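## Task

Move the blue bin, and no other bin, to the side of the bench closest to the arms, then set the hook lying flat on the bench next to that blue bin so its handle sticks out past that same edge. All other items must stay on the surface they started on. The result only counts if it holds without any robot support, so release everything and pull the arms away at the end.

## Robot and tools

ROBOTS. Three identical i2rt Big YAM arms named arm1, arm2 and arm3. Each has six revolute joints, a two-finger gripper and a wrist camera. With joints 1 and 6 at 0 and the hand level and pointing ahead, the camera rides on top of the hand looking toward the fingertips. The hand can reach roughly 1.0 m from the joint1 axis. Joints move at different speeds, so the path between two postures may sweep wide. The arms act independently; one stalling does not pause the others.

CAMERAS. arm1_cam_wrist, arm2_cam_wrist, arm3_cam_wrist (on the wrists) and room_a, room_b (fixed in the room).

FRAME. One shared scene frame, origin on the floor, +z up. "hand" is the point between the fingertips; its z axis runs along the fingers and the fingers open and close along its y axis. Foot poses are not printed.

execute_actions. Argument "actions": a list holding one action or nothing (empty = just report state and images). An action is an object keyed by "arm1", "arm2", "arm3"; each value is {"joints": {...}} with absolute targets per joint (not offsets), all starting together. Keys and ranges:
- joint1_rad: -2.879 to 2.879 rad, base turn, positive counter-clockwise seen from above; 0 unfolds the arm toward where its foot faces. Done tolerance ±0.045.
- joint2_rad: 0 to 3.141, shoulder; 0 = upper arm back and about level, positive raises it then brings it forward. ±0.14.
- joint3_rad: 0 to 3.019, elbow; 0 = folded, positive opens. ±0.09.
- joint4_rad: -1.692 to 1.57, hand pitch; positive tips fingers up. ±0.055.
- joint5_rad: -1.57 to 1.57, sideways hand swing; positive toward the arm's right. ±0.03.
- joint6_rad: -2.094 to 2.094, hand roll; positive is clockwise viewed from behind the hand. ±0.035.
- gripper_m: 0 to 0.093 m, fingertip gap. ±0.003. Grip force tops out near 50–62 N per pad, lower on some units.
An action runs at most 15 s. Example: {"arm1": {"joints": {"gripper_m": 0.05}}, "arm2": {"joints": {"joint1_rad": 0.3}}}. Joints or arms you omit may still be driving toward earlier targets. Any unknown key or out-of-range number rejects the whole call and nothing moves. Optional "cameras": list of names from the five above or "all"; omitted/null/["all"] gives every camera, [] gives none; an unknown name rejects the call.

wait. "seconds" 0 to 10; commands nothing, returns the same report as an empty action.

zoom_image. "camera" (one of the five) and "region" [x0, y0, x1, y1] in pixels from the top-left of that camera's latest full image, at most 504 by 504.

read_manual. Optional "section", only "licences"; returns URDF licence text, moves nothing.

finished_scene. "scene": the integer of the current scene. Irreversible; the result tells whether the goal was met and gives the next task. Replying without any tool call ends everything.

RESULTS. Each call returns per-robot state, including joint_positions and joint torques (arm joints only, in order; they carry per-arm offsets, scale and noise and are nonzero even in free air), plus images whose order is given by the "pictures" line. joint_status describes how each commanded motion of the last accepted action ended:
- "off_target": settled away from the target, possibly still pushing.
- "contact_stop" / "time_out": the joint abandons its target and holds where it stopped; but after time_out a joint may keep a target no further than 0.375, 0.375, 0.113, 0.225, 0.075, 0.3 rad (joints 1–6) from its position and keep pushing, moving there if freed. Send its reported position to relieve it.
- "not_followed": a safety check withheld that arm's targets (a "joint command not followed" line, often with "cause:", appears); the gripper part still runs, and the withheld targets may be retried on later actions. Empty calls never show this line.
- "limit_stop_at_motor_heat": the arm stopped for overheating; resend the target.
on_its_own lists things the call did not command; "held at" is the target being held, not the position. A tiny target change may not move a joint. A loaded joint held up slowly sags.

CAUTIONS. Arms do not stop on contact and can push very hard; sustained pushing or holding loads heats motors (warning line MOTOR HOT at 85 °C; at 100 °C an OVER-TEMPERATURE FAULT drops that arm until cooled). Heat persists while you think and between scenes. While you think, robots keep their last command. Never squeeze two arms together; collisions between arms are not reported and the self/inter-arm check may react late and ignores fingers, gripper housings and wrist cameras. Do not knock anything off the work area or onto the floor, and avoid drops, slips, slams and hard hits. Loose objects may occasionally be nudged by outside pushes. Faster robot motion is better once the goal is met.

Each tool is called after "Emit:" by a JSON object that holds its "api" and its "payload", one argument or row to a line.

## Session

Emit:
{"api": "execute_actions", "payload": {
  "actions": []
}}

Scene clock: 0.00 s.
Joint torques (N m, as the arm reports them, + toward a larger angle): no reading
Motor temperatures (°C, as the motors report them): arm1=[30 31 36 32 29 31] | arm2=[29 33 37 31 29 29] | arm3=[31 30 35 32 28 30]
arm1.joint_positions: joint1_rad=-0.217 joint2_rad=+0.471 joint3_rad=+1.408 joint4_rad=-1.490 joint5_rad=-0.146 joint6_rad=-0.719 gripper_m=+0.095
arm1.joint_status: not commanded
arm1.hand: x=-0.8930 y=+0.1486 z=+1.3187 quat_wxyz=(-0.450, +0.750, -0.446, -0.192) (m; scene frame)
arm2.joint_positions: joint1_rad=-0.624 joint2_rad=+0.508 joint3_rad=+1.670 joint4_rad=-1.435 joint5_rad=-0.049 joint6_rad=+0.129 gripper_m=+0.094
arm2.joint_status: not commanded
arm2.hand: x=+0.0495 y=+0.1119 z=+1.4433 quat_wxyz=(-0.472, +0.397, -0.690, -0.378) (m; scene frame)
arm3.joint_positions: joint1_rad=+0.629 joint2_rad=+0.562 joint3_rad=+1.478 joint4_rad=-1.617 joint5_rad=+0.161 joint6_rad=+0.719 gripper_m=+0.094
arm3.joint_status: not commanded
arm3.hand: x=+0.8376 y=+0.1405 z=+1.2898 quat_wxyz=(-0.118, +0.585, -0.692, -0.405) (m; scene frame)
pictures: arm1_cam_wrist, arm2_cam_wrist, arm3_cam_wrist, room_a, room_b
Images, in order (width x height): arm1_cam_wrist 504x504, arm2_cam_wrist 504x504, arm3_cam_wrist 504x504, room_a 504x504, room_b 504x504.

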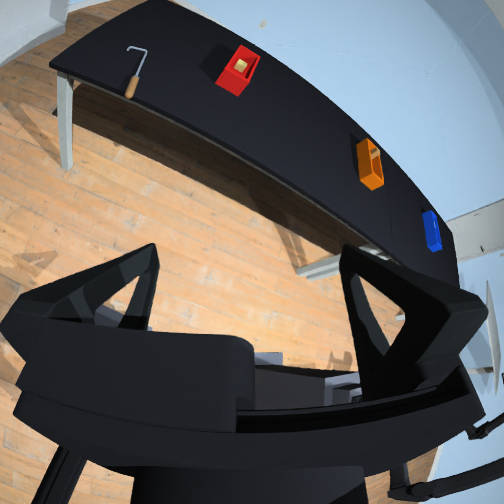

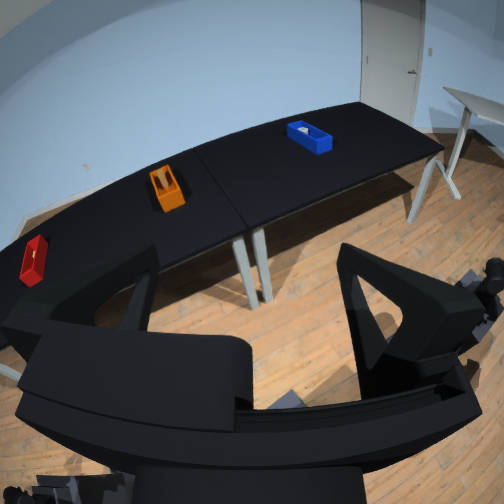

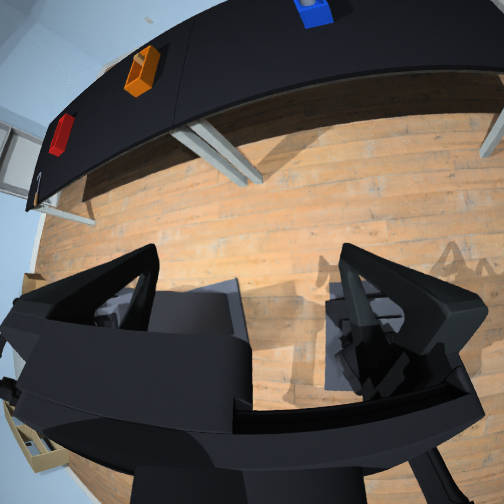

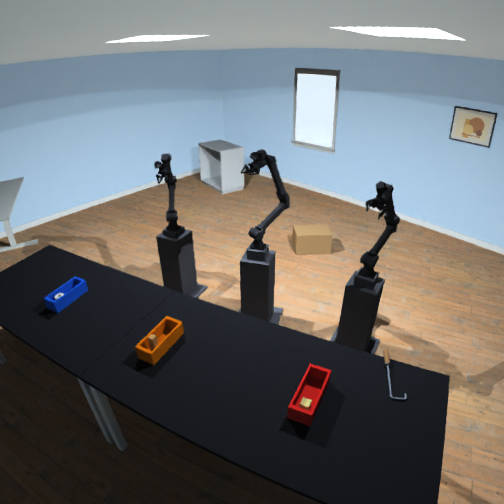

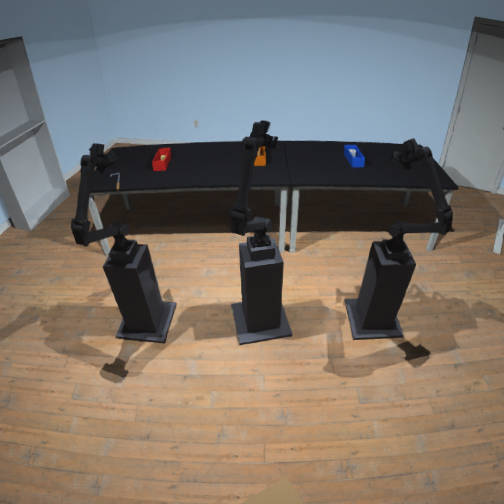

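Emit:
{"api": "execute_actions", "payload": {
  "actions": [
    {"arm1":{"joints":{"joint1_rad":0.533,"joint2_rad":2.245,"joint3_rad":0.96,"joint4_rad":1.335,"joint5_rad":0.167,"joint6_rad":0}},"arm2":{"joints":{"joint1_rad":-0.5,"joint2_rad":1.0,"joint3_rad":1.0,"joint4_rad":0,"joint5_rad":0,"joint6_rad":0}},"arm3":{"joints":{"joint1_rad":0.0,"joint2_rad":1.0,"joint3_rad":1.0,"joint4_rad":-0.3,"joint5_rad":0,"joint6_rad":0}}}
  ],
  "cameras": ["arm1_cam_wrist","arm3_cam_wrist"]
}}

Scene clock: 13.37 s.
Joint torques (N m, as the arm reports them, + toward a larger angle): arm1=[ -0.82 -22.02   5.32   2.46   0.21  -0.07] | arm2=[-0.54 -7.94 11.5   2.84  0.17 -0.13] | arm3=[ 1.08 -6.71 10.84  2.81 -0.01 -0.08]
Motor temperatures (°C, as the motors report them): arm1=[30 31 37 32 29 31] | arm2=[29 33 38 32 29 29] | arm3=[31 30 37 32 28 30]
arm1.joint_positions: joint1_rad=+0.538 joint2_rad=+2.246 joint3_rad=+0.955 joint4_rad=+1.317 joint5_rad=+0.165 joint6_rad=-0.009 gripper_m=+0.095
arm1.joint_status: all done
arm1.hand: x=-1.1755 y=+0.6049 z=+0.7973 quat_wxyz=(-0.430, +0.561, -0.417, -0.571) (m; scene frame)
arm2.joint_positions: joint1_rad=-0.504 joint2_rad=+0.994 joint3_rad=+0.967 joint4_rad=-0.020 joint5_rad=-0.002 joint6_rad=+0.010 gripper_m=+0.094
arm2.joint_status: all done
arm2.hand: x=+0.1592 y=+0.4837 z=+1.2483 quat_wxyz=(-0.552, +0.422, -0.587, -0.414) (m; scene frame)
arm3.joint_positions: joint1_rad=+0.006 joint2_rad=+0.997 joint3_rad=+0.982 joint4_rad=-0.319 joint5_rad=+0.000 joint6_rad=+0.008 gripper_m=+0.094
arm3.joint_status: all done
arm3.hand: x=+0.9059 y=+0.4838 z=+1.1509 quat_wxyz=(-0.406, +0.577, -0.578, -0.409) (m; scene frame)
pictures: arm1_cam_wrist, arm3_cam_wrist
Images, in order (width x height): arm1_cam_wrist 504x504, arm3_cam_wrist 504x504.

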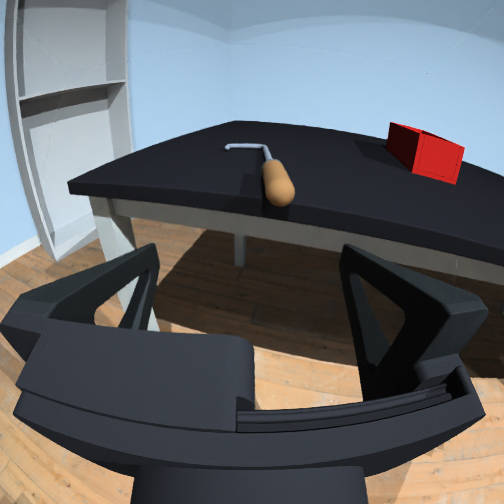

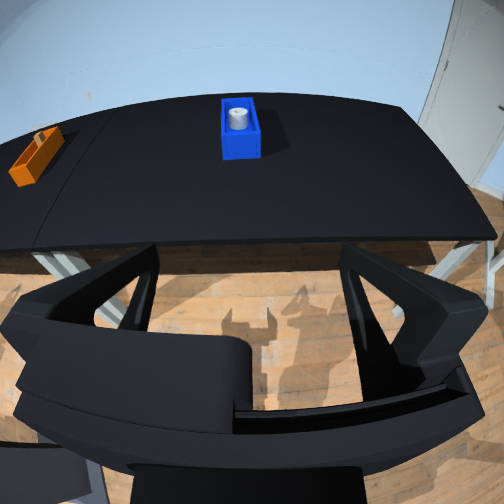

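Emit:
{"api": "execute_actions", "payload": {
  "actions": [
    {"arm1":{"joints":{"joint1_rad":0.45,"joint2_rad":2.42,"joint3_rad":1.495,"joint4_rad":0.96,"joint5_rad":0.08}}}
  ],
  "cameras": ["arm1_cam_wrist"]
}}

Scene clock: 23.40 s.
Joint torques (N m, as the arm reports them, + toward a larger angle): arm1=[  0.72 -27.45  10.1    1.96  -0.07  -0.09] | arm2=[-0.31 -7.9  11.5   2.88  0.17 -0.14] | arm3=[ 1.01 -6.58 10.89  2.82  0.   -0.07]
Motor temperatures (°C, as the motors report them): arm1=[30 32 37 32 29 31] | arm2=[29 33 40 32 29 29] | arm3=[31 30 38 32 28 30]
arm1.joint_positions: joint1_rad=+0.443 joint2_rad=+2.417 joint3_rad=+1.472 joint4_rad=+0.967 joint5_rad=+0.082 joint6_rad=-0.008 gripper_m=+0.095
arm1.joint_status: all done
arm1.hand: x=-1.1849 y=+0.7715 z=+0.8009 quat_wxyz=(-0.433, +0.560, -0.421, -0.567) (m; scene frame)
arm2.joint_positions: joint1_rad=-0.504 joint2_rad=+0.994 joint3_rad=+0.967 joint4_rad=-0.020 joint5_rad=-0.002 joint6_rad=+0.010 gripper_m=+0.094
arm2.joint_status: not commanded
arm2.hand: x=+0.1592 y=+0.4837 z=+1.2483 quat_wxyz=(-0.552, +0.422, -0.587, -0.414) (m; scene frame)
arm3.joint_positions: joint1_rad=+0.006 joint2_rad=+0.997 joint3_rad=+0.982 joint4_rad=-0.319 joint5_rad=+0.000 joint6_rad=+0.008 gripper_m=+0.094
arm3.joint_status: not commanded
arm3.hand: x=+0.9059 y=+0.4838 z=+1.1509 quat_wxyz=(-0.406, +0.577, -0.578, -0.409) (m; scene frame)
pictures: arm1_cam_wrist
Images, in order (width x height): arm1_cam_wrist 504x504.

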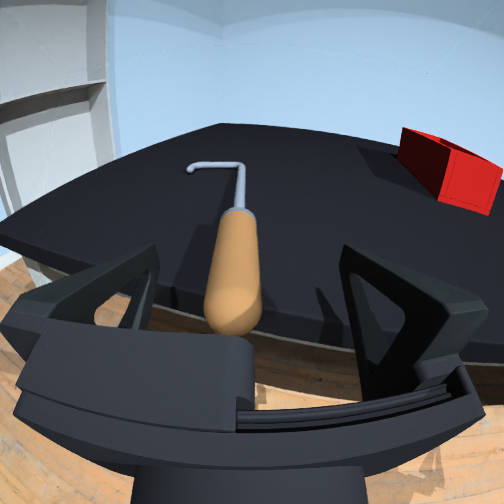

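Emit:
{"api": "execute_actions", "payload": {
  "actions": [
    {"arm1":{"joints":{"joint1_rad":0.465,"joint2_rad":2.47,"joint3_rad":1.52,"gripper_m":0.065}}}
  ],
  "cameras": ["arm1_cam_wrist"]
}}

Scene clock: 30.80 s.
Joint torques (N m, as the arm reports them, + toward a larger angle): arm1=[ -0.12 -27.19  10.95   1.74   0.    -0.08] | arm2=[-0.39 -7.94 11.49  2.86  0.18 -0.14] | arm3=[ 0.99 -6.72 10.87  2.86 -0.01 -0.08]
Motor temperatures (°C, as the motors report them): arm1=[30 33 38 32 29 31] | arm2=[29 33 41 32 29 29] | arm3=[31 30 39 32 28 30]
arm1.joint_positions: joint1_rad=+0.456 joint2_rad=+2.461 joint3_rad=+1.488 joint4_rad=+0.965 joint5_rad=+0.082 joint6_rad=-0.008 gripper_m=+0.065
arm1.joint_status: all done
arm1.hand: x=-1.1950 y=+0.7673 z=+0.7726 quat_wxyz=(-0.424, +0.572, -0.423, -0.561) (m; scene frame)
arm2.joint_positions: joint1_rad=-0.504 joint2_rad=+0.994 joint3_rad=+0.967 joint4_rad=-0.020 joint5_rad=-0.002 joint6_rad=+0.010 gripper_m=+0.094
arm2.joint_status: not commanded
arm2.hand: x=+0.1592 y=+0.4837 z=+1.2483 quat_wxyz=(-0.552, +0.422, -0.587, -0.414) (m; scene frame)
arm3.joint_positions: joint1_rad=+0.006 joint2_rad=+0.997 joint3_rad=+0.982 joint4_rad=-0.319 joint5_rad=+0.000 joint6_rad=+0.008 gripper_m=+0.094
arm3.joint_status: not commanded
arm3.hand: x=+0.9059 y=+0.4838 z=+1.1509 quat_wxyz=(-0.406, +0.577, -0.578, -0.409) (m; scene frame)
pictures: arm1_cam_wrist
Images, in order (width x height): arm1_cam_wrist 504x504.

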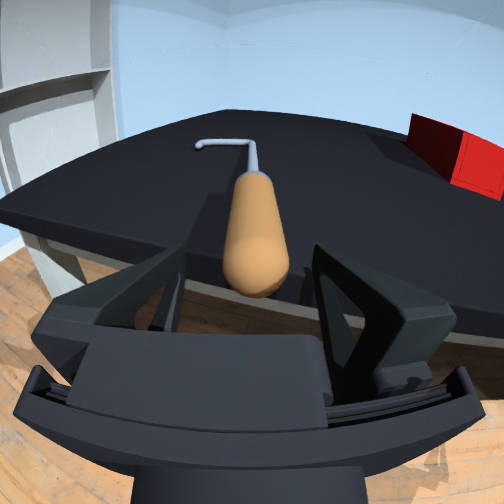

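Emit:
{"api": "execute_actions", "payload": {
  "actions": []
}}

Scene clock: 48.93 s.
Joint torques (N m, as the arm reports them, + toward a larger angle): arm1=[  0.4  -26.23  10.69   1.71  -0.02  -0.04] | arm2=[-0.43 -7.89 11.52  2.83  0.17 -0.13] | arm3=[ 1.07 -6.69 10.82  2.87  0.01 -0.06]
Motor temperatures (°C, as the motors report them): arm1=[30 33 39 32 29 31] | arm2=[29 33 42 32 29 29] | arm3=[31 30 40 32 28 30]
arm1.joint_positions: joint1_rad=+0.456 joint2_rad=+2.461 joint3_rad=+1.488 joint4_rad=+0.965 joint5_rad=+0.082 joint6_rad=-0.008 gripper_m=+0.065
arm1.joint_status: all done
arm1.hand: x=-1.1950 y=+0.7673 z=+0.7726 quat_wxyz=(-0.424, +0.572, -0.423, -0.561) (m; scene frame)
arm2.joint_positions: joint1_rad=-0.504 joint2_rad=+0.994 joint3_rad=+0.967 joint4_rad=-0.020 joint5_rad=-0.002 joint6_rad=+0.010 gripper_m=+0.094
arm2.joint_status: not commanded
arm2.hand: x=+0.1592 y=+0.4837 z=+1.2483 quat_wxyz=(-0.552, +0.422, -0.587, -0.414) (m; scene frame)
arm3.joint_positions: joint1_rad=+0.006 joint2_rad=+0.997 joint3_rad=+0.982 joint4_rad=-0.319 joint5_rad=+0.000 joint6_rad=+0.008 gripper_m=+0.094
arm3.joint_status: not commanded
arm3.hand: x=+0.9059 y=+0.4838 z=+1.1509 quat_wxyz=(-0.406, +0.577, -0.578, -0.409) (m; scene frame)
pictures: arm1_cam_wrist, arm2_cam_wrist, arm3_cam_wrist, room_a, room_b
Images, in order (width x height): arm1_cam_wrist 504x504, arm2_cam_wrist 504x504, arm3_cam_wrist 504x504, room_a 504x504, room_b 504x504.

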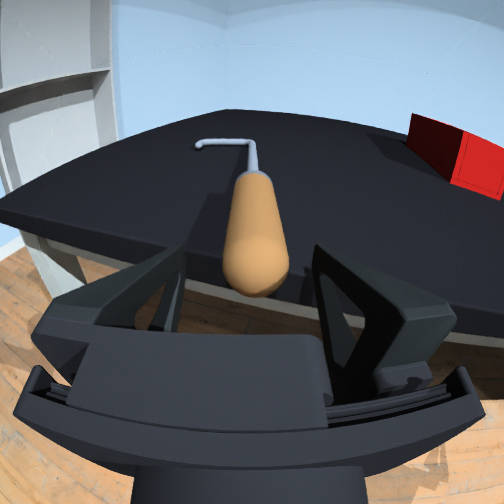

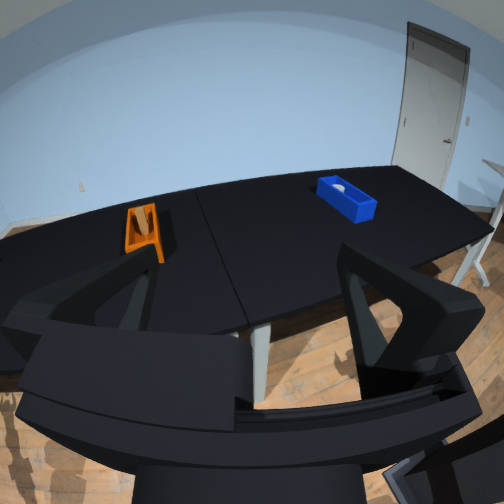

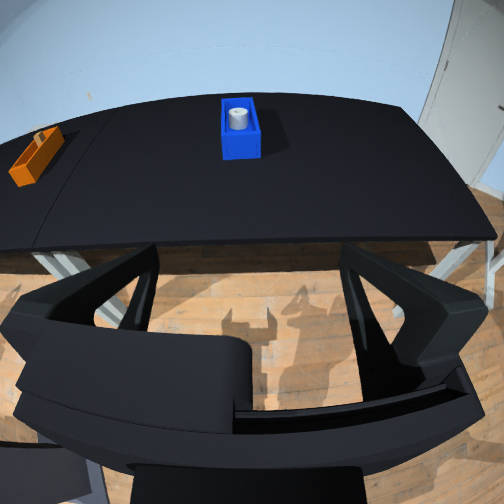

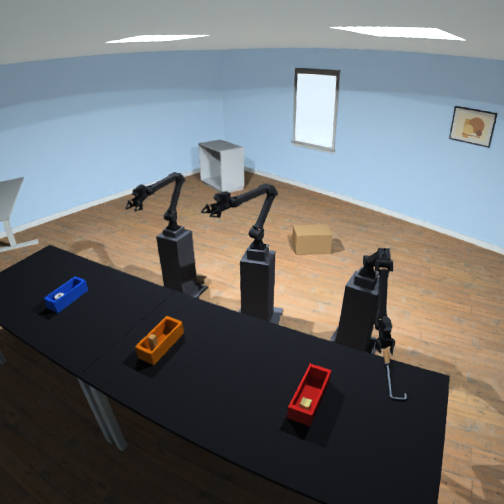

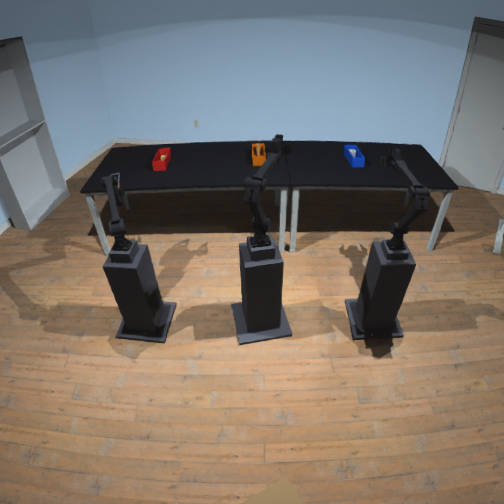

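Emit:
{"api": "execute_actions", "payload": {
  "actions": [
    {"arm1":{"joints":{"joint2_rad":2.45,"joint3_rad":1.61,"joint4_rad":0.925,"joint1_rad":0.452}}}
  ],
  "cameras": ["arm1_cam_wrist"]
}}

Scene clock: 57.30 s.
Joint torques (N m, as the arm reports them, + toward a larger angle): arm1=[ -0.75 -28.48  10.94   1.83  -0.06  -0.09] | arm2=[-0.26 -8.   11.49  2.86  0.16 -0.14] | arm3=[ 1.1  -6.96 10.85  2.86  0.   -0.09]
Motor temperatures (°C, as the motors report them): arm1=[30 34 39 32 29 31] | arm2=[29 33 42 32 29 29] | arm3=[31 30 40 32 28 30]
arm1.joint_positions: joint1_rad=+0.456 joint2_rad=+2.455 joint3_rad=+1.581 joint4_rad=+0.931 joint5_rad=+0.082 joint6_rad=-0.008 gripper_m=+0.065
arm1.joint_status: all done
arm1.hand: x=-1.2054 y=+0.7941 z=+0.8131 quat_wxyz=(-0.436, +0.552, -0.410, -0.580) (m; scene frame)
arm2.joint_positions: joint1_rad=-0.504 joint2_rad=+0.994 joint3_rad=+0.967 joint4_rad=-0.020 joint5_rad=-0.002 joint6_rad=+0.010 gripper_m=+0.094
arm2.joint_status: not commanded
arm2.hand: x=+0.1592 y=+0.4837 z=+1.2483 quat_wxyz=(-0.552, +0.422, -0.587, -0.414) (m; scene frame)
arm3.joint_positions: joint1_rad=+0.006 joint2_rad=+0.997 joint3_rad=+0.982 joint4_rad=-0.319 joint5_rad=+0.000 joint6_rad=+0.008 gripper_m=+0.094
arm3.joint_status: not commanded
arm3.hand: x=+0.9059 y=+0.4838 z=+1.1509 quat_wxyz=(-0.406, +0.577, -0.578, -0.409) (m; scene frame)
pictures: arm1_cam_wrist
Images, in order (width x height): arm1_cam_wrist 504x504.

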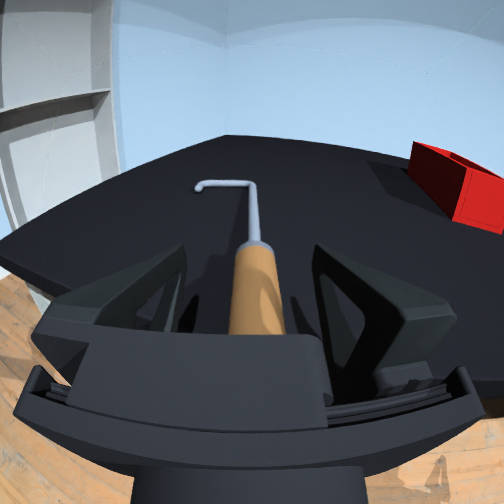

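Emit:
{"api": "execute_actions", "payload": {
  "actions": [
    {"arm1":{"joints":{"joint2_rad":2.48,"joint4_rad":0.905}}}
  ],
  "cameras": ["arm1_cam_wrist"]
}}

Scene clock: 61.77 s.
Joint torques (N m, as the arm reports them, + toward a larger angle): arm1=[ -0.8  -26.33  10.96   1.66  -0.01  -0.08] | arm2=[-0.52 -7.91 11.5   2.82  0.17 -0.14] | arm3=[ 1.   -6.65 10.91  2.78  0.01 -0.08]
Motor temperatures (°C, as the motors report them): arm1=[30 34 40 32 29 31] | arm2=[29 33 42 32 29 29] | arm3=[31 30 40 32 28 30]
arm1.joint_positions: joint1_rad=+0.456 joint2_rad=+2.462 joint3_rad=+1.581 joint4_rad=+0.912 joint5_rad=+0.082 joint6_rad=-0.008 gripper_m=+0.065
arm1.joint_status: all done
arm1.hand: x=-1.2052 y=+0.7936 z=+0.8021 quat_wxyz=(-0.431, +0.560, -0.416, -0.573) (m; scene frame)
arm2.joint_positions: joint1_rad=-0.504 joint2_rad=+0.994 joint3_rad=+0.967 joint4_rad=-0.020 joint5_rad=-0.002 joint6_rad=+0.010 gripper_m=+0.094
arm2.joint_status: not commanded
arm2.hand: x=+0.1592 y=+0.4837 z=+1.2483 quat_wxyz=(-0.552, +0.422, -0.587, -0.414) (m; scene frame)
arm3.joint_positions: joint1_rad=+0.006 joint2_rad=+0.997 joint3_rad=+0.982 joint4_rad=-0.319 joint5_rad=+0.000 joint6_rad=+0.008 gripper_m=+0.094
arm3.joint_status: not commanded
arm3.hand: x=+0.9059 y=+0.4838 z=+1.1509 quat_wxyz=(-0.406, +0.577, -0.578, -0.409) (m; scene frame)
pictures: arm1_cam_wrist
Images, in order (width x height): arm1_cam_wrist 504x504.

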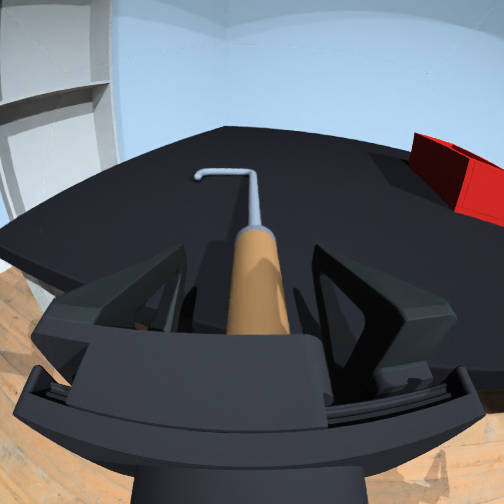

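Emit:
{"api": "execute_actions", "payload": {
  "actions": [
    {"arm1":{"joints":{"joint2_rad":2.505}}}
  ],
  "cameras": ["arm1_cam_wrist"]
}}

Scene clock: 65.03 s.
Joint torques (N m, as the arm reports them, + toward a larger angle): arm1=[ -1.26 -26.98  10.79   1.84  -0.02  -0.07] | arm2=[-0.38 -7.79 11.51  2.84  0.17 -0.14] | arm3=[ 1.27 -6.72 10.88  2.78  0.   -0.07]
Motor temperatures (°C, as the motors report them): arm1=[30 34 40 32 29 31] | arm2=[29 33 42 32 29 29] | arm3=[31 30 40 32 28 30]
arm1.joint_positions: joint1_rad=+0.456 joint2_rad=+2.494 joint3_rad=+1.581 joint4_rad=+0.911 joint5_rad=+0.082 joint6_rad=-0.008 gripper_m=+0.065
arm1.joint_status: all done
arm1.hand: x=-1.2039 y=+0.7901 z=+0.7761 quat_wxyz=(-0.425, +0.570, -0.422, -0.563) (m; scene frame)
arm2.joint_positions: joint1_rad=-0.504 joint2_rad=+0.994 joint3_rad=+0.967 joint4_rad=-0.020 joint5_rad=-0.002 joint6_rad=+0.010 gripper_m=+0.094
arm2.joint_status: not commanded
arm2.hand: x=+0.1592 y=+0.4837 z=+1.2483 quat_wxyz=(-0.552, +0.422, -0.587, -0.414) (m; scene frame)
arm3.joint_positions: joint1_rad=+0.006 joint2_rad=+0.997 joint3_rad=+0.982 joint4_rad=-0.319 joint5_rad=+0.000 joint6_rad=+0.008 gripper_m=+0.094
arm3.joint_status: not commanded
arm3.hand: x=+0.9059 y=+0.4838 z=+1.1509 quat_wxyz=(-0.406, +0.577, -0.578, -0.409) (m; scene frame)
pictures: arm1_cam_wrist
Images, in order (width x height): arm1_cam_wrist 504x504.

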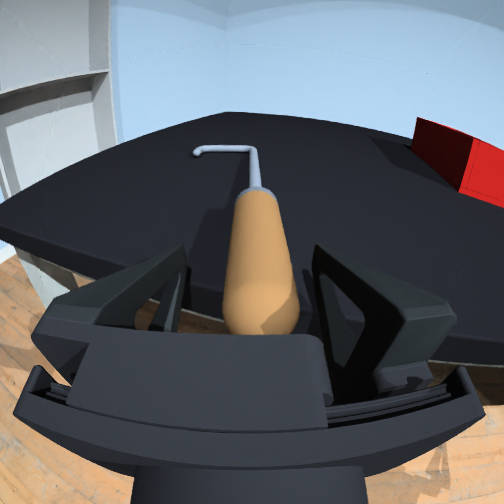

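Emit:
{"api": "execute_actions", "payload": {
  "actions": [
    {"arm1":{"joints":{"gripper_m":0.0}}}
  ],
  "cameras": []
}}

Emit:
{"api": "execute_actions", "payload": {
  "actions": [
    {"arm1":{"joints":{"joint2_rad":2.25,"joint3_rad":1.21,"joint4_rad":1.085}}}
  ],
  "cameras": ["arm1_cam_wrist","room_a"]
}}

Scene clock: 74.10 s.
Joint torques (N m, as the arm reports them, + toward a larger angle): arm1=[ -0.46 -26.47  10.75   1.77  -0.01  -0.07] | arm2=[-0.34 -7.89 11.53  2.88  0.18 -0.14] | arm3=[ 0.98 -6.9  10.84  2.77  0.   -0.08]
Motor temperatures (°C, as the motors report them): arm1=[30 34 40 32 29 31] | arm2=[29 33 43 32 29 29] | arm3=[31 30 40 32 28 30]
arm1.joint_positions: joint1_rad=+0.456 joint2_rad=+2.494 joint3_rad=+1.581 joint4_rad=+0.911 joint5_rad=+0.083 joint6_rad=-0.008 gripper_m=+0.030
arm1.joint_status: gripper_m off_target (ended at +0.030, target +0.000)
arm1.hand: x=-1.2037 y=+0.7902 z=+0.7761 quat_wxyz=(-0.425, +0.570, -0.422, -0.563) (m; scene frame)
arm2.joint_positions: joint1_rad=-0.504 joint2_rad=+0.994 joint3_rad=+0.967 joint4_rad=-0.020 joint5_rad=-0.002 joint6_rad=+0.010 gripper_m=+0.094
arm2.joint_status: not commanded
arm2.hand: x=+0.1592 y=+0.4837 z=+1.2483 quat_wxyz=(-0.552, +0.422, -0.587, -0.414) (m; scene frame)
arm3.joint_positions: joint1_rad=+0.006 joint2_rad=+0.997 joint3_rad=+0.982 joint4_rad=-0.319 joint5_rad=+0.000 joint6_rad=+0.008 gripper_m=+0.094
arm3.joint_status: not commanded
arm3.hand: x=+0.9059 y=+0.4838 z=+1.1509 quat_wxyz=(-0.406, +0.577, -0.578, -0.409) (m; scene frame)
pictures: none
No camera images: the call's "cameras" was empty. Leave "cameras" out to get every camera's image.

Scene clock: 75.30 s.
Joint torques (N m, as the arm reports them, + toward a larger angle): arm1=[ -0.67 -25.9    7.96   2.93   0.01  -0.05] | arm2=[-0.46 -8.06 11.49  2.85  0.17 -0.14] | arm3=[ 1.16 -6.51 10.89  2.82 -0.01 -0.08]
Motor temperatures (°C, as the motors report them): arm1=[30 34 40 32 29 31] | arm2=[29 33 43 32 29 29] | arm3=[31 30 40 32 28 30]
arm1.joint_positions: joint1_rad=+0.456 joint2_rad=+2.268 joint3_rad=+1.197 joint4_rad=+1.057 joint5_rad=+0.082 joint6_rad=-0.007 gripper_m=+0.030
arm1.joint_status: all done
arm1.hand: x=-1.1685 y=+0.6987 z=+0.8129 quat_wxyz=(-0.422, +0.573, -0.424, -0.560) (m; scene frame)
arm2.joint_positions: joint1_rad=-0.504 joint2_rad=+0.994 joint3_rad=+0.967 joint4_rad=-0.020 joint5_rad=-0.002 joint6_rad=+0.010 gripper_m=+0.094
arm2.joint_status: not commanded
arm2.hand: x=+0.1592 y=+0.4837 z=+1.2483 quat_wxyz=(-0.552, +0.422, -0.587, -0.414) (m; scene frame)
arm3.joint_positions: joint1_rad=+0.006 joint2_rad=+0.997 joint3_rad=+0.982 joint4_rad=-0.319 joint5_rad=+0.000 joint6_rad=+0.008 gripper_m=+0.094
arm3.joint_status: not commanded
arm3.hand: x=+0.9059 y=+0.4838 z=+1.1509 quat_wxyz=(-0.406, +0.577, -0.578, -0.409) (m; scene frame)
pictures: arm1_cam_wrist, room_a
Images, in order (width x height): arm1_cam_wrist 504x504, room_a 504x504.

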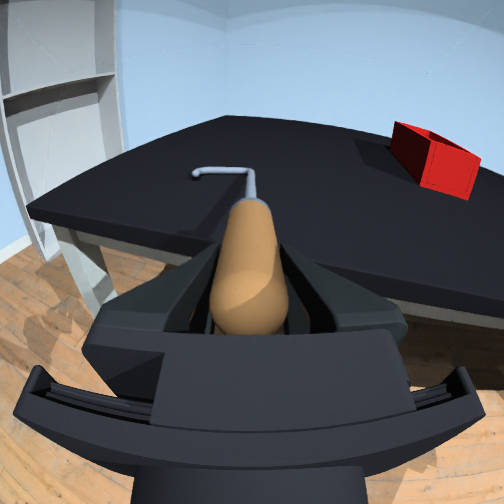

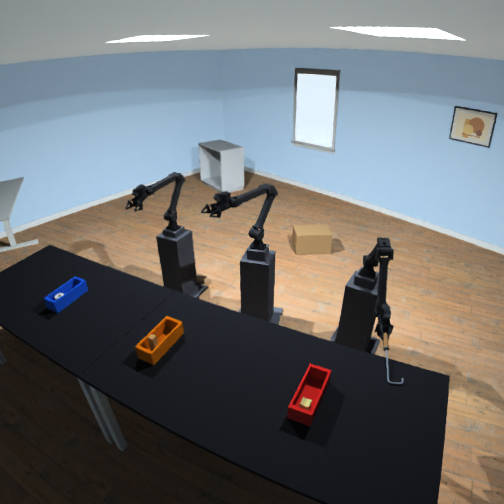

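Emit:
{"api": "execute_actions", "payload": {
  "actions": [
    {"arm1":{"joints":{"joint1_rad":0.33,"joint2_rad":2.17,"joint3_rad":0.995,"joint4_rad":1.23,"joint5_rad":0.0}}}
  ],
  "cameras": ["arm1_cam_wrist"]
}}

Emit:
{"api": "execute_actions", "payload": {
  "actions": [
    {"arm1":{"joints":{"joint1_rad":0.03,"joint5_rad":-0.07}},"arm2":{"joints":{"joint1_rad":-0.3}}}
  ],
  "cameras": ["arm1_cam_wrist","room_a"]
}}

Scene clock: 82.27 s.
Joint torques (N m, as the arm reports them, + toward a larger angle): arm1=[  0.73 -24.5    6.47   2.85  -0.07  -0.1 ] | arm2=[-0.35 -8.   11.52  2.86  0.17 -0.14] | arm3=[ 1.01 -6.89 10.87  2.82  0.01 -0.07]
Motor temperatures (°C, as the motors report them): arm1=[30 34 39 32 29 31] | arm2=[29 33 43 32 29 29] | arm3=[31 30 40 32 28 30]
arm1.joint_positions: joint1_rad=+0.314 joint2_rad=+2.197 joint3_rad=+0.984 joint4_rad=+1.204 joint5_rad=+0.003 joint6_rad=-0.007 gripper_m=+0.030
arm1.joint_status: all done
arm1.hand: x=-1.0650 y=+0.6593 z=+0.8121 quat_wxyz=(-0.441, +0.558, -0.441, -0.548) (m; scene frame)
arm2.joint_positions: joint1_rad=-0.504 joint2_rad=+0.994 joint3_rad=+0.967 joint4_rad=-0.020 joint5_rad=-0.002 joint6_rad=+0.010 gripper_m=+0.094
arm2.joint_status: not commanded
arm2.hand: x=+0.1592 y=+0.4837 z=+1.2483 quat_wxyz=(-0.552, +0.422, -0.587, -0.414) (m; scene frame)
arm3.joint_positions: joint1_rad=+0.006 joint2_rad=+0.997 joint3_rad=+0.982 joint4_rad=-0.319 joint5_rad=+0.000 joint6_rad=+0.008 gripper_m=+0.094
arm3.joint_status: not commanded
arm3.hand: x=+0.9059 y=+0.4838 z=+1.1509 quat_wxyz=(-0.406, +0.577, -0.578, -0.409) (m; scene frame)
pictures: arm1_cam_wrist
Images, in order (width x height): arm1_cam_wrist 504x504.

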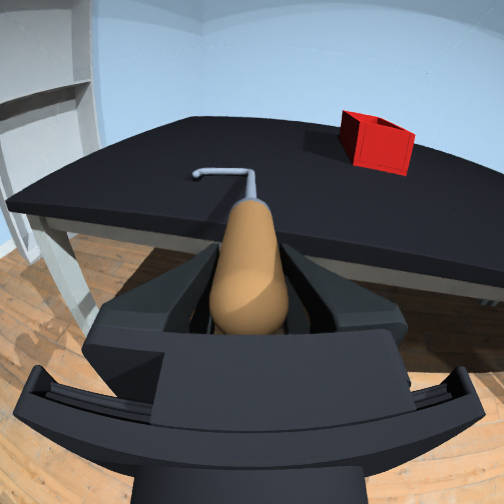

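Scene clock: 83.70 s.
Joint torques (N m, as the arm reports them, + toward a larger angle): arm1=[  0.2  -24.6    6.62   2.81  -0.05  -0.08] | arm2=[-1.14 -8.06 11.5   2.85  0.11 -0.13] | arm3=[ 1.27 -6.74 10.87  2.89  0.01 -0.07]
Motor temperatures (°C, as the motors report them): arm1=[30 34 39 32 29 31] | arm2=[29 33 43 32 29 29] | arm3=[31 30 40 32 28 30]
arm1.joint_positions: joint1_rad=+0.027 joint2_rad=+2.197 joint3_rad=+0.984 joint4_rad=+1.204 joint5_rad=-0.068 joint6_rad=-0.006 gripper_m=+0.030
arm1.joint_status: all done
arm1.hand: x=-0.8836 y=+0.6756 z=+0.8125 quat_wxyz=(-0.497, +0.507, -0.499, -0.497) (m; scene frame)
arm2.joint_positions: joint1_rad=-0.293 joint2_rad=+0.994 joint3_rad=+0.967 joint4_rad=-0.020 joint5_rad=+0.000 joint6_rad=+0.009 gripper_m=+0.094
arm2.joint_status: all done
arm2.hand: x=+0.0562 y=+0.5047 z=+1.2494 quat_wxyz=(-0.507, +0.481, -0.539, -0.470) (m; scene frame)
arm3.joint_positions: joint1_rad=+0.006 joint2_rad=+0.997 joint3_rad=+0.982 joint4_rad=-0.319 joint5_rad=+0.000 joint6_rad=+0.008 gripper_m=+0.094
arm3.joint_status: not commanded
arm3.hand: x=+0.9059 y=+0.4838 z=+1.1509 quat_wxyz=(-0.406, +0.577, -0.578, -0.409) (m; scene frame)
pictures: arm1_cam_wrist, room_a
Images, in order (width x height): arm1_cam_wrist 504x504, room_a 504x504.

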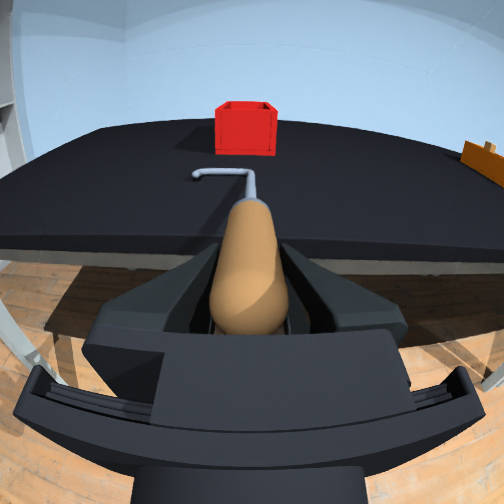

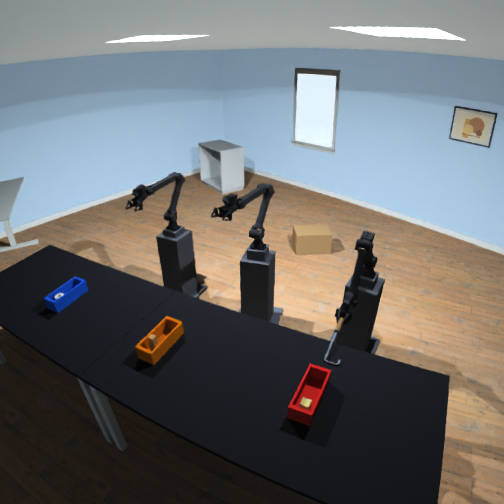

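Emit:
{"api": "execute_actions", "payload": {
  "actions": [
    {"arm1":{"joints":{"joint1_rad":-0.333,"joint2_rad":2.25,"joint3_rad":1.25,"joint4_rad":1.075,"joint5_rad":-0.418}}}
  ],
  "cameras": ["arm1_cam_wrist"]
}}

Emit:
{"api": "execute_actions", "payload": {
  "actions": [
    {"arm1":{"joints":{"joint1_rad":-0.57,"joint2_rad":2.56,"joint3_rad":1.95,"joint4_rad":0.69,"joint5_rad":-0.66}}}
  ],
  "cameras": ["arm1_cam_wrist","room_a"]
}}

Scene clock: 92.63 s.
Joint torques (N m, as the arm reports them, + toward a larger angle): arm1=[ -0.02 -24.53  10.59   2.33   0.16  -0.09] | arm2=[-1.18 -8.03 11.48  2.9   0.1  -0.13] | arm3=[ 1.12 -6.81 10.81  2.87 -0.01 -0.09]
Motor temperatures (°C, as the motors report them): arm1=[30 34 38 32 29 31] | arm2=[29 33 43 32 29 29] | arm3=[31 30 41 32 28 30]
arm1.joint_positions: joint1_rad=-0.327 joint2_rad=+2.258 joint3_rad=+1.213 joint4_rad=+1.062 joint5_rad=-0.418 joint6_rad=-0.005 gripper_m=+0.030
arm1.joint_status: all done
arm1.hand: x=-0.6803 y=+0.7011 z=+0.8286 quat_wxyz=(-0.505, +0.501, -0.492, -0.501) (m; scene frame)
arm2.joint_positions: joint1_rad=-0.293 joint2_rad=+0.994 joint3_rad=+0.967 joint4_rad=-0.020 joint5_rad=+0.000 joint6_rad=+0.009 gripper_m=+0.094
arm2.joint_status: not commanded
arm2.hand: x=+0.0562 y=+0.5047 z=+1.2494 quat_wxyz=(-0.507, +0.481, -0.539, -0.470) (m; scene frame)
arm3.joint_positions: joint1_rad=+0.006 joint2_rad=+0.997 joint3_rad=+0.982 joint4_rad=-0.319 joint5_rad=+0.000 joint6_rad=+0.008 gripper_m=+0.094
arm3.joint_status: not commanded
arm3.hand: x=+0.9059 y=+0.4838 z=+1.1509 quat_wxyz=(-0.406, +0.577, -0.578, -0.409) (m; scene frame)
pictures: arm1_cam_wrist
Images, in order (width x height): arm1_cam_wrist 504x504.

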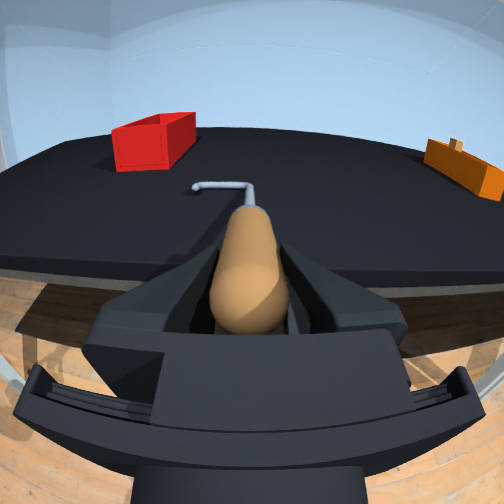

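Scene clock: 94.20 s.
Joint torques (N m, as the arm reports them, + toward a larger angle): arm1=[ -0.45 -31.42  14.76   2.24   0.05  -0.1 ] | arm2=[-1.21 -7.98 11.5   2.89  0.11 -0.14] | arm3=[ 1.12 -6.77 10.91  2.86  0.02 -0.07]
Motor temperatures (°C, as the motors report them): arm1=[30 34 39 32 29 31] | arm2=[29 33 43 32 29 29] | arm3=[31 30 41 32 28 30]
arm1.joint_positions: joint1_rad=-0.572 joint2_rad=+2.571 joint3_rad=+1.892 joint4_rad=+0.679 joint5_rad=-0.658 joint6_rad=-0.006 gripper_m=+0.030
arm1.joint_status: all done
arm1.hand: x=-0.4543 y=+0.7616 z=+0.8137 quat_wxyz=(-0.501, +0.502, -0.499, -0.497) (m; scene frame)
arm2.joint_positions: joint1_rad=-0.293 joint2_rad=+0.994 joint3_rad=+0.967 joint4_rad=-0.020 joint5_rad=+0.000 joint6_rad=+0.009 gripper_m=+0.094
arm2.joint_status: not commanded
arm2.hand: x=+0.0562 y=+0.5047 z=+1.2494 quat_wxyz=(-0.507, +0.481, -0.539, -0.470) (m; scene frame)
arm3.joint_positions: joint1_rad=+0.006 joint2_rad=+0.997 joint3_rad=+0.982 joint4_rad=-0.319 joint5_rad=+0.000 joint6_rad=+0.008 gripper_m=+0.094
arm3.joint_status: not commanded
arm3.hand: x=+0.9059 y=+0.4838 z=+1.1509 quat_wxyz=(-0.406, +0.577, -0.578, -0.409) (m; scene frame)
pictures: arm1_cam_wrist, room_a
Images, in order (width x height): arm1_cam_wrist 504x504, room_a 504x504.

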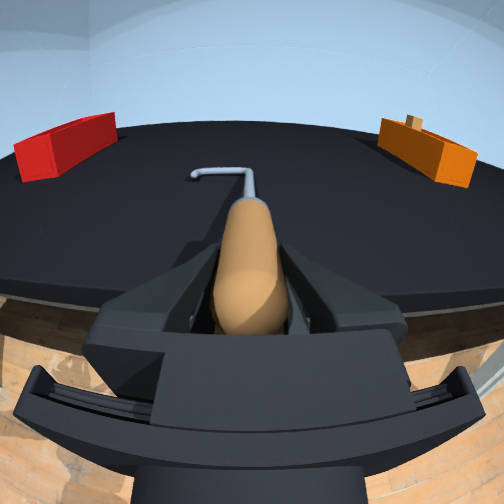

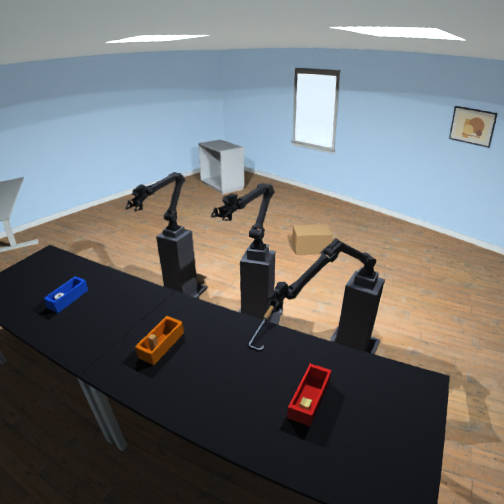

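Emit:
{"api": "execute_actions", "payload": {
  "actions": [
    {"arm1":{"joints":{"joint2_rad":2.62,"joint4_rad":0.72}}}
  ],
  "cameras": ["arm1_cam_wrist"]
}}

Scene clock: 97.63 s.
Joint torques (N m, as the arm reports them, + toward a larger angle): arm1=[ -1.07 -30.77  13.98   2.55  -0.04  -0.11] | arm2=[-1.31 -7.94 11.5   2.86  0.11 -0.13] | arm3=[ 1.15 -6.86 10.86  2.84  0.   -0.08]
Motor temperatures (°C, as the motors report them): arm1=[30 35 40 32 29 31] | arm2=[29 33 43 32 29 29] | arm3=[31 30 41 32 28 30]
arm1.joint_positions: joint1_rad=-0.572 joint2_rad=+2.621 joint3_rad=+1.899 joint4_rad=+0.701 joint5_rad=-0.657 joint6_rad=+0.001 gripper_m=+0.030
arm1.joint_status: all done
arm1.hand: x=-0.4563 y=+0.7585 z=+0.7785 quat_wxyz=(-0.493, +0.501, -0.508, -0.498) (m; scene frame)
arm2.joint_positions: joint1_rad=-0.293 joint2_rad=+0.994 joint3_rad=+0.967 joint4_rad=-0.020 joint5_rad=+0.000 joint6_rad=+0.009 gripper_m=+0.094
arm2.joint_status: not commanded
arm2.hand: x=+0.0562 y=+0.5047 z=+1.2494 quat_wxyz=(-0.507, +0.481, -0.539, -0.470) (m; scene frame)
arm3.joint_positions: joint1_rad=+0.006 joint2_rad=+0.997 joint3_rad=+0.982 joint4_rad=-0.319 joint5_rad=+0.000 joint6_rad=+0.008 gripper_m=+0.094
arm3.joint_status: not commanded
arm3.hand: x=+0.9059 y=+0.4838 z=+1.1509 quat_wxyz=(-0.406, +0.577, -0.578, -0.409) (m; scene frame)
pictures: arm1_cam_wrist
Images, in order (width x height): arm1_cam_wrist 504x504.

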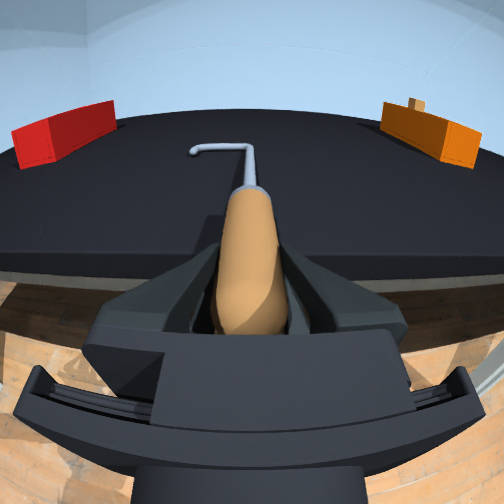

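Emit:
{"api": "execute_actions", "payload": {
  "actions": [
    {"arm1":{"joints":{"gripper_m":0.07}}}
  ],
  "cameras": ["arm1_cam_wrist"]
}}

Emit:
{"api": "execute_actions", "payload": {
  "actions": [
    {"arm1":{"joints":{"joint2_rad":2.35}}}
  ],
  "cameras": ["arm1_cam_wrist"]
}}

Emit:
{"api": "execute_actions", "payload": {
  "actions": [
    {"arm1":{"joints":{"joint1_rad":0.5,"joint2_rad":1.2,"joint3_rad":1.0,"joint4_rad":0,"joint5_rad":0}},"arm2":{"joints":{"joint1_rad":0.1,"joint2_rad":1.5,"joint3_rad":0.8,"joint4_rad":0.9,"joint5_rad":0.7,"gripper_m":0.07}}}
  ],
  "cameras": ["room_a"]
}}

Scene clock: 106.23 s.
Joint torques (N m, as the arm reports them, + toward a larger angle): arm1=[ -0.3  -30.17  13.63   2.49   0.01  -0.18] | arm2=[-1.22 -8.04 11.54  2.81  0.11 -0.12] | arm3=[ 0.98 -6.52 10.92  2.86  0.01 -0.09]
Motor temperatures (°C, as the motors report them): arm1=[30 35 41 32 29 31] | arm2=[29 33 43 32 29 29] | arm3=[31 30 41 32 28 30]
arm1.joint_positions: joint1_rad=-0.572 joint2_rad=+2.621 joint3_rad=+1.905 joint4_rad=+0.703 joint5_rad=-0.658 joint6_rad=+0.001 gripper_m=+0.070
arm1.joint_status: all done
arm1.hand: x=-0.4555 y=+0.7597 z=+0.7817 quat_wxyz=(-0.495, +0.501, -0.506, -0.498) (m; scene frame)
arm2.joint_positions: joint1_rad=-0.293 joint2_rad=+0.994 joint3_rad=+0.967 joint4_rad=-0.020 joint5_rad=+0.000 joint6_rad=+0.009 gripper_m=+0.094
arm2.joint_status: not commanded
arm2.hand: x=+0.0562 y=+0.5047 z=+1.2494 quat_wxyz=(-0.507, +0.481, -0.539, -0.470) (m; scene frame)
arm3.joint_positions: joint1_rad=+0.006 joint2_rad=+0.997 joint3_rad=+0.982 joint4_rad=-0.319 joint5_rad=+0.000 joint6_rad=+0.008 gripper_m=+0.094
arm3.joint_status: not commanded
arm3.hand: x=+0.9059 y=+0.4838 z=+1.1509 quat_wxyz=(-0.406, +0.577, -0.578, -0.409) (m; scene frame)
pictures: arm1_cam_wrist
Images, in order (width x height): arm1_cam_wrist 504x504.

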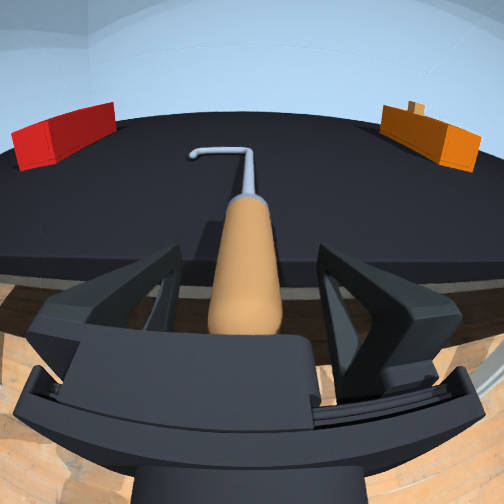

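Scene clock: 107.70 s.
Joint torques (N m, as the arm reports them, + toward a larger angle): arm1=[ -0.24 -29.49  11.56   1.59   0.24  -0.14] | arm2=[-1.12 -7.95 11.52  2.84  0.12 -0.13] | arm3=[ 1.14 -6.7  10.89  2.76  0.02 -0.08]
Motor temperatures (°C, as the motors report them): arm1=[30 35 41 32 29 31] | arm2=[29 33 43 32 29 29] | arm3=[31 30 41 32 28 30]
arm1.joint_positions: joint1_rad=-0.572 joint2_rad=+2.347 joint3_rad=+1.941 joint4_rad=+0.719 joint5_rad=-0.658 joint6_rad=+0.001 gripper_m=+0.070
arm1.joint_status: all done
arm1.hand: x=-0.4535 y=+0.7636 z=+1.0426 quat_wxyz=(-0.603, +0.481, -0.385, -0.507) (m; scene frame)
arm2.joint_positions: joint1_rad=-0.293 joint2_rad=+0.994 joint3_rad=+0.967 joint4_rad=-0.020 joint5_rad=+0.000 joint6_rad=+0.009 gripper_m=+0.094
arm2.joint_status: not commanded
arm2.hand: x=+0.0562 y=+0.5047 z=+1.2494 quat_wxyz=(-0.507, +0.481, -0.539, -0.470) (m; scene frame)
arm3.joint_positions: joint1_rad=+0.006 joint2_rad=+0.997 joint3_rad=+0.982 joint4_rad=-0.319 joint5_rad=+0.000 joint6_rad=+0.008 gripper_m=+0.094
arm3.joint_status: not commanded
arm3.hand: x=+0.9059 y=+0.4838 z=+1.1509 quat_wxyz=(-0.406, +0.577, -0.578, -0.409) (m; scene frame)
pictures: arm1_cam_wrist
Images, in order (width x height): arm1_cam_wrist 504x504.

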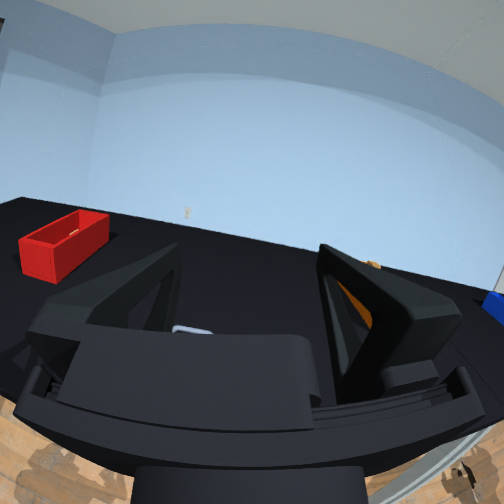

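Scene clock: 109.43 s.
Joint torques (N m, as the arm reports them, + toward a larger angle): arm1=[  0.35 -11.86  12.09   1.53   0.22  -0.16] | arm2=[ -1.07 -15.57   8.73   2.52   0.13  -0.13] | arm3=[ 1.2  -6.9  10.87  2.86  0.01 -0.1 ]
Motor temperatures (°C, as the motors report them): arm1=[30 35 41 32 29 31] | arm2=[29 33 43 32 29 29] | arm3=[31 30 41 32 28 30]
arm1.joint_positions: joint1_rad=+0.491 joint2_rad=+1.197 joint3_rad=+0.997 joint4_rad=+0.007 joint5_rad=-0.002 joint6_rad=+0.001 gripper_m=+0.070
arm1.joint_status: all done
arm1.hand: x=-1.1352 y=+0.5161 z=+1.1592 quat_wxyz=(-0.349, +0.646, -0.425, -0.530) (m; scene frame)
arm2.joint_positions: joint1_rad=+0.106 joint2_rad=+1.515 joint3_rad=+0.775 joint4_rad=+0.881 joint5_rad=+0.698 joint6_rad=+0.007 gripper_m=+0.070
arm2.joint_status: all done
arm2.hand: x=-0.0531 y=+0.5701 z=+1.0716 quat_wxyz=(-0.597, +0.338, -0.576, -0.444) (m; scene frame)
arm3.joint_positions: joint1_rad=+0.006 joint2_rad=+0.997 joint3_rad=+0.982 joint4_rad=-0.319 joint5_rad=+0.000 joint6_rad=+0.008 gripper_m=+0.094
arm3.joint_status: not commanded
arm3.hand: x=+0.9059 y=+0.4838 z=+1.1509 quat_wxyz=(-0.406, +0.577, -0.578, -0.409) (m; scene frame)
pictures: room_a
Images, in order (width x height): room_a 504x504.

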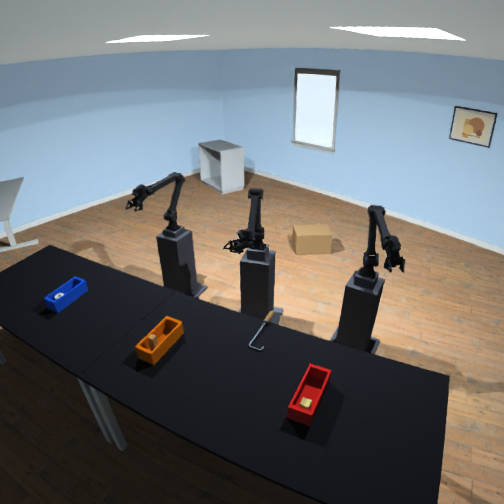

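Emit:
{"api": "execute_actions", "payload": {
  "actions": [
    {"arm2":{"joints":{"joint1_rad":0.476,"joint2_rad":2.48,"joint3_rad":1.91,"joint4_rad":0.70,"joint5_rad":0.676}}}
  ],
  "cameras": ["arm2_cam_wrist"]
}}

Scene clock: 118.57 s.
Joint torques (N m, as the arm reports them, + toward a larger angle): arm1=[  0.11 -12.25  12.01   1.66   0.2   -0.13] | arm2=[ -0.14 -30.71  10.84   1.8    0.14  -0.12] | arm3=[ 0.93 -6.91 10.84  2.84  0.01 -0.09]
Motor temperatures (°C, as the motors report them): arm1=[30 34 41 32 29 31] | arm2=[29 34 42 32 29 29] | arm3=[31 30 41 32 28 30]
arm1.joint_positions: joint1_rad=+0.491 joint2_rad=+1.197 joint3_rad=+0.997 joint4_rad=+0.007 joint5_rad=-0.002 joint6_rad=+0.001 gripper_m=+0.070
arm1.joint_status: not commanded
arm1.hand: x=-1.1352 y=+0.5161 z=+1.1592 quat_wxyz=(-0.349, +0.646, -0.425, -0.530) (m; scene frame)
arm2.joint_positions: joint1_rad=+0.473 joint2_rad=+2.503 joint3_rad=+1.862 joint4_rad=+0.700 joint5_rad=+0.674 joint6_rad=+0.007 gripper_m=+0.070
arm2.joint_status: all done
arm2.hand: x=-0.4578 y=+0.7656 z=+0.8776 quat_wxyz=(-0.500, +0.473, -0.501, -0.524) (m; scene frame)
arm3.joint_positions: joint1_rad=+0.006 joint2_rad=+0.997 joint3_rad=+0.982 joint4_rad=-0.319 joint5_rad=+0.000 joint6_rad=+0.008 gripper_m=+0.094
arm3.joint_status: not commanded
arm3.hand: x=+0.9059 y=+0.4838 z=+1.1509 quat_wxyz=(-0.406, +0.577, -0.578, -0.409) (m; scene frame)
pictures: arm2_cam_wrist
Images, in order (width x height): arm2_cam_wrist 504x504.

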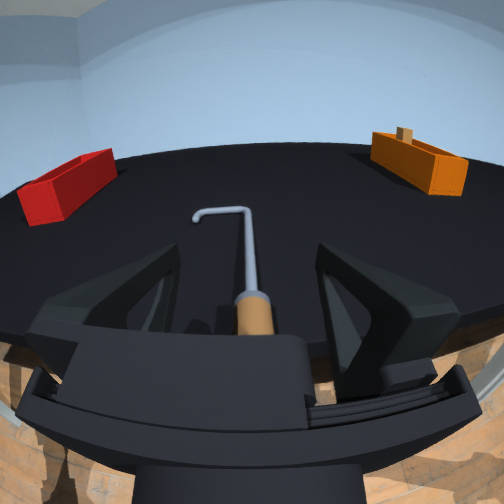

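Emit:
{"api": "execute_actions", "payload": {
  "actions": [
    {"arm2":{"joints":{"joint2_rad":2.59,"joint4_rad":0.765}}}
  ],
  "cameras": ["arm2_cam_wrist"]
}}

Scene clock: 127.20 s.
Joint torques (N m, as the arm reports them, + toward a larger angle): arm1=[  0.1  -11.28  11.95   1.79   0.19  -0.13] | arm2=[ -0.32 -30.32   9.74   2.49   0.17  -0.11] | arm3=[ 1.1  -6.83 10.92  2.84  0.   -0.08]
Motor temperatures (°C, as the motors report them): arm1=[30 33 41 32 29 31] | arm2=[29 35 42 32 29 29] | arm3=[31 30 41 32 28 30]
arm1.joint_positions: joint1_rad=+0.491 joint2_rad=+1.197 joint3_rad=+0.997 joint4_rad=+0.007 joint5_rad=-0.002 joint6_rad=+0.001 gripper_m=+0.070
arm1.joint_status: not commanded
arm1.hand: x=-1.1352 y=+0.5161 z=+1.1592 quat_wxyz=(-0.349, +0.646, -0.425, -0.530) (m; scene frame)
arm2.joint_positions: joint1_rad=+0.473 joint2_rad=+2.611 joint3_rad=+1.872 joint4_rad=+0.749 joint5_rad=+0.674 joint6_rad=+0.007 gripper_m=+0.070
arm2.joint_status: all done
arm2.hand: x=-0.4542 y=+0.7605 z=+0.8006 quat_wxyz=(-0.498, +0.490, -0.504, -0.508) (m; scene frame)
arm3.joint_positions: joint1_rad=+0.006 joint2_rad=+0.997 joint3_rad=+0.982 joint4_rad=-0.319 joint5_rad=+0.000 joint6_rad=+0.008 gripper_m=+0.094
arm3.joint_status: not commanded
arm3.hand: x=+0.9059 y=+0.4838 z=+1.1509 quat_wxyz=(-0.406, +0.577, -0.578, -0.409) (m; scene frame)
pictures: arm2_cam_wrist
Images, in order (width x height): arm2_cam_wrist 504x504.

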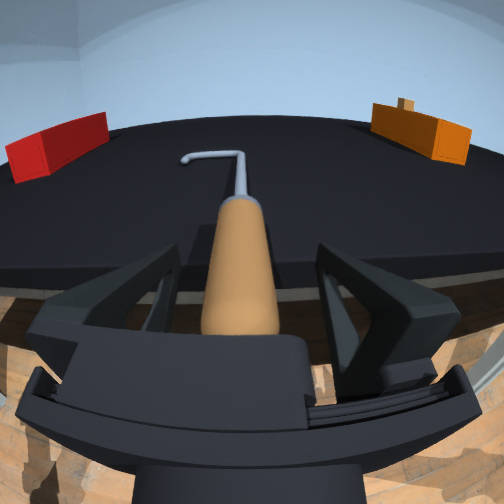

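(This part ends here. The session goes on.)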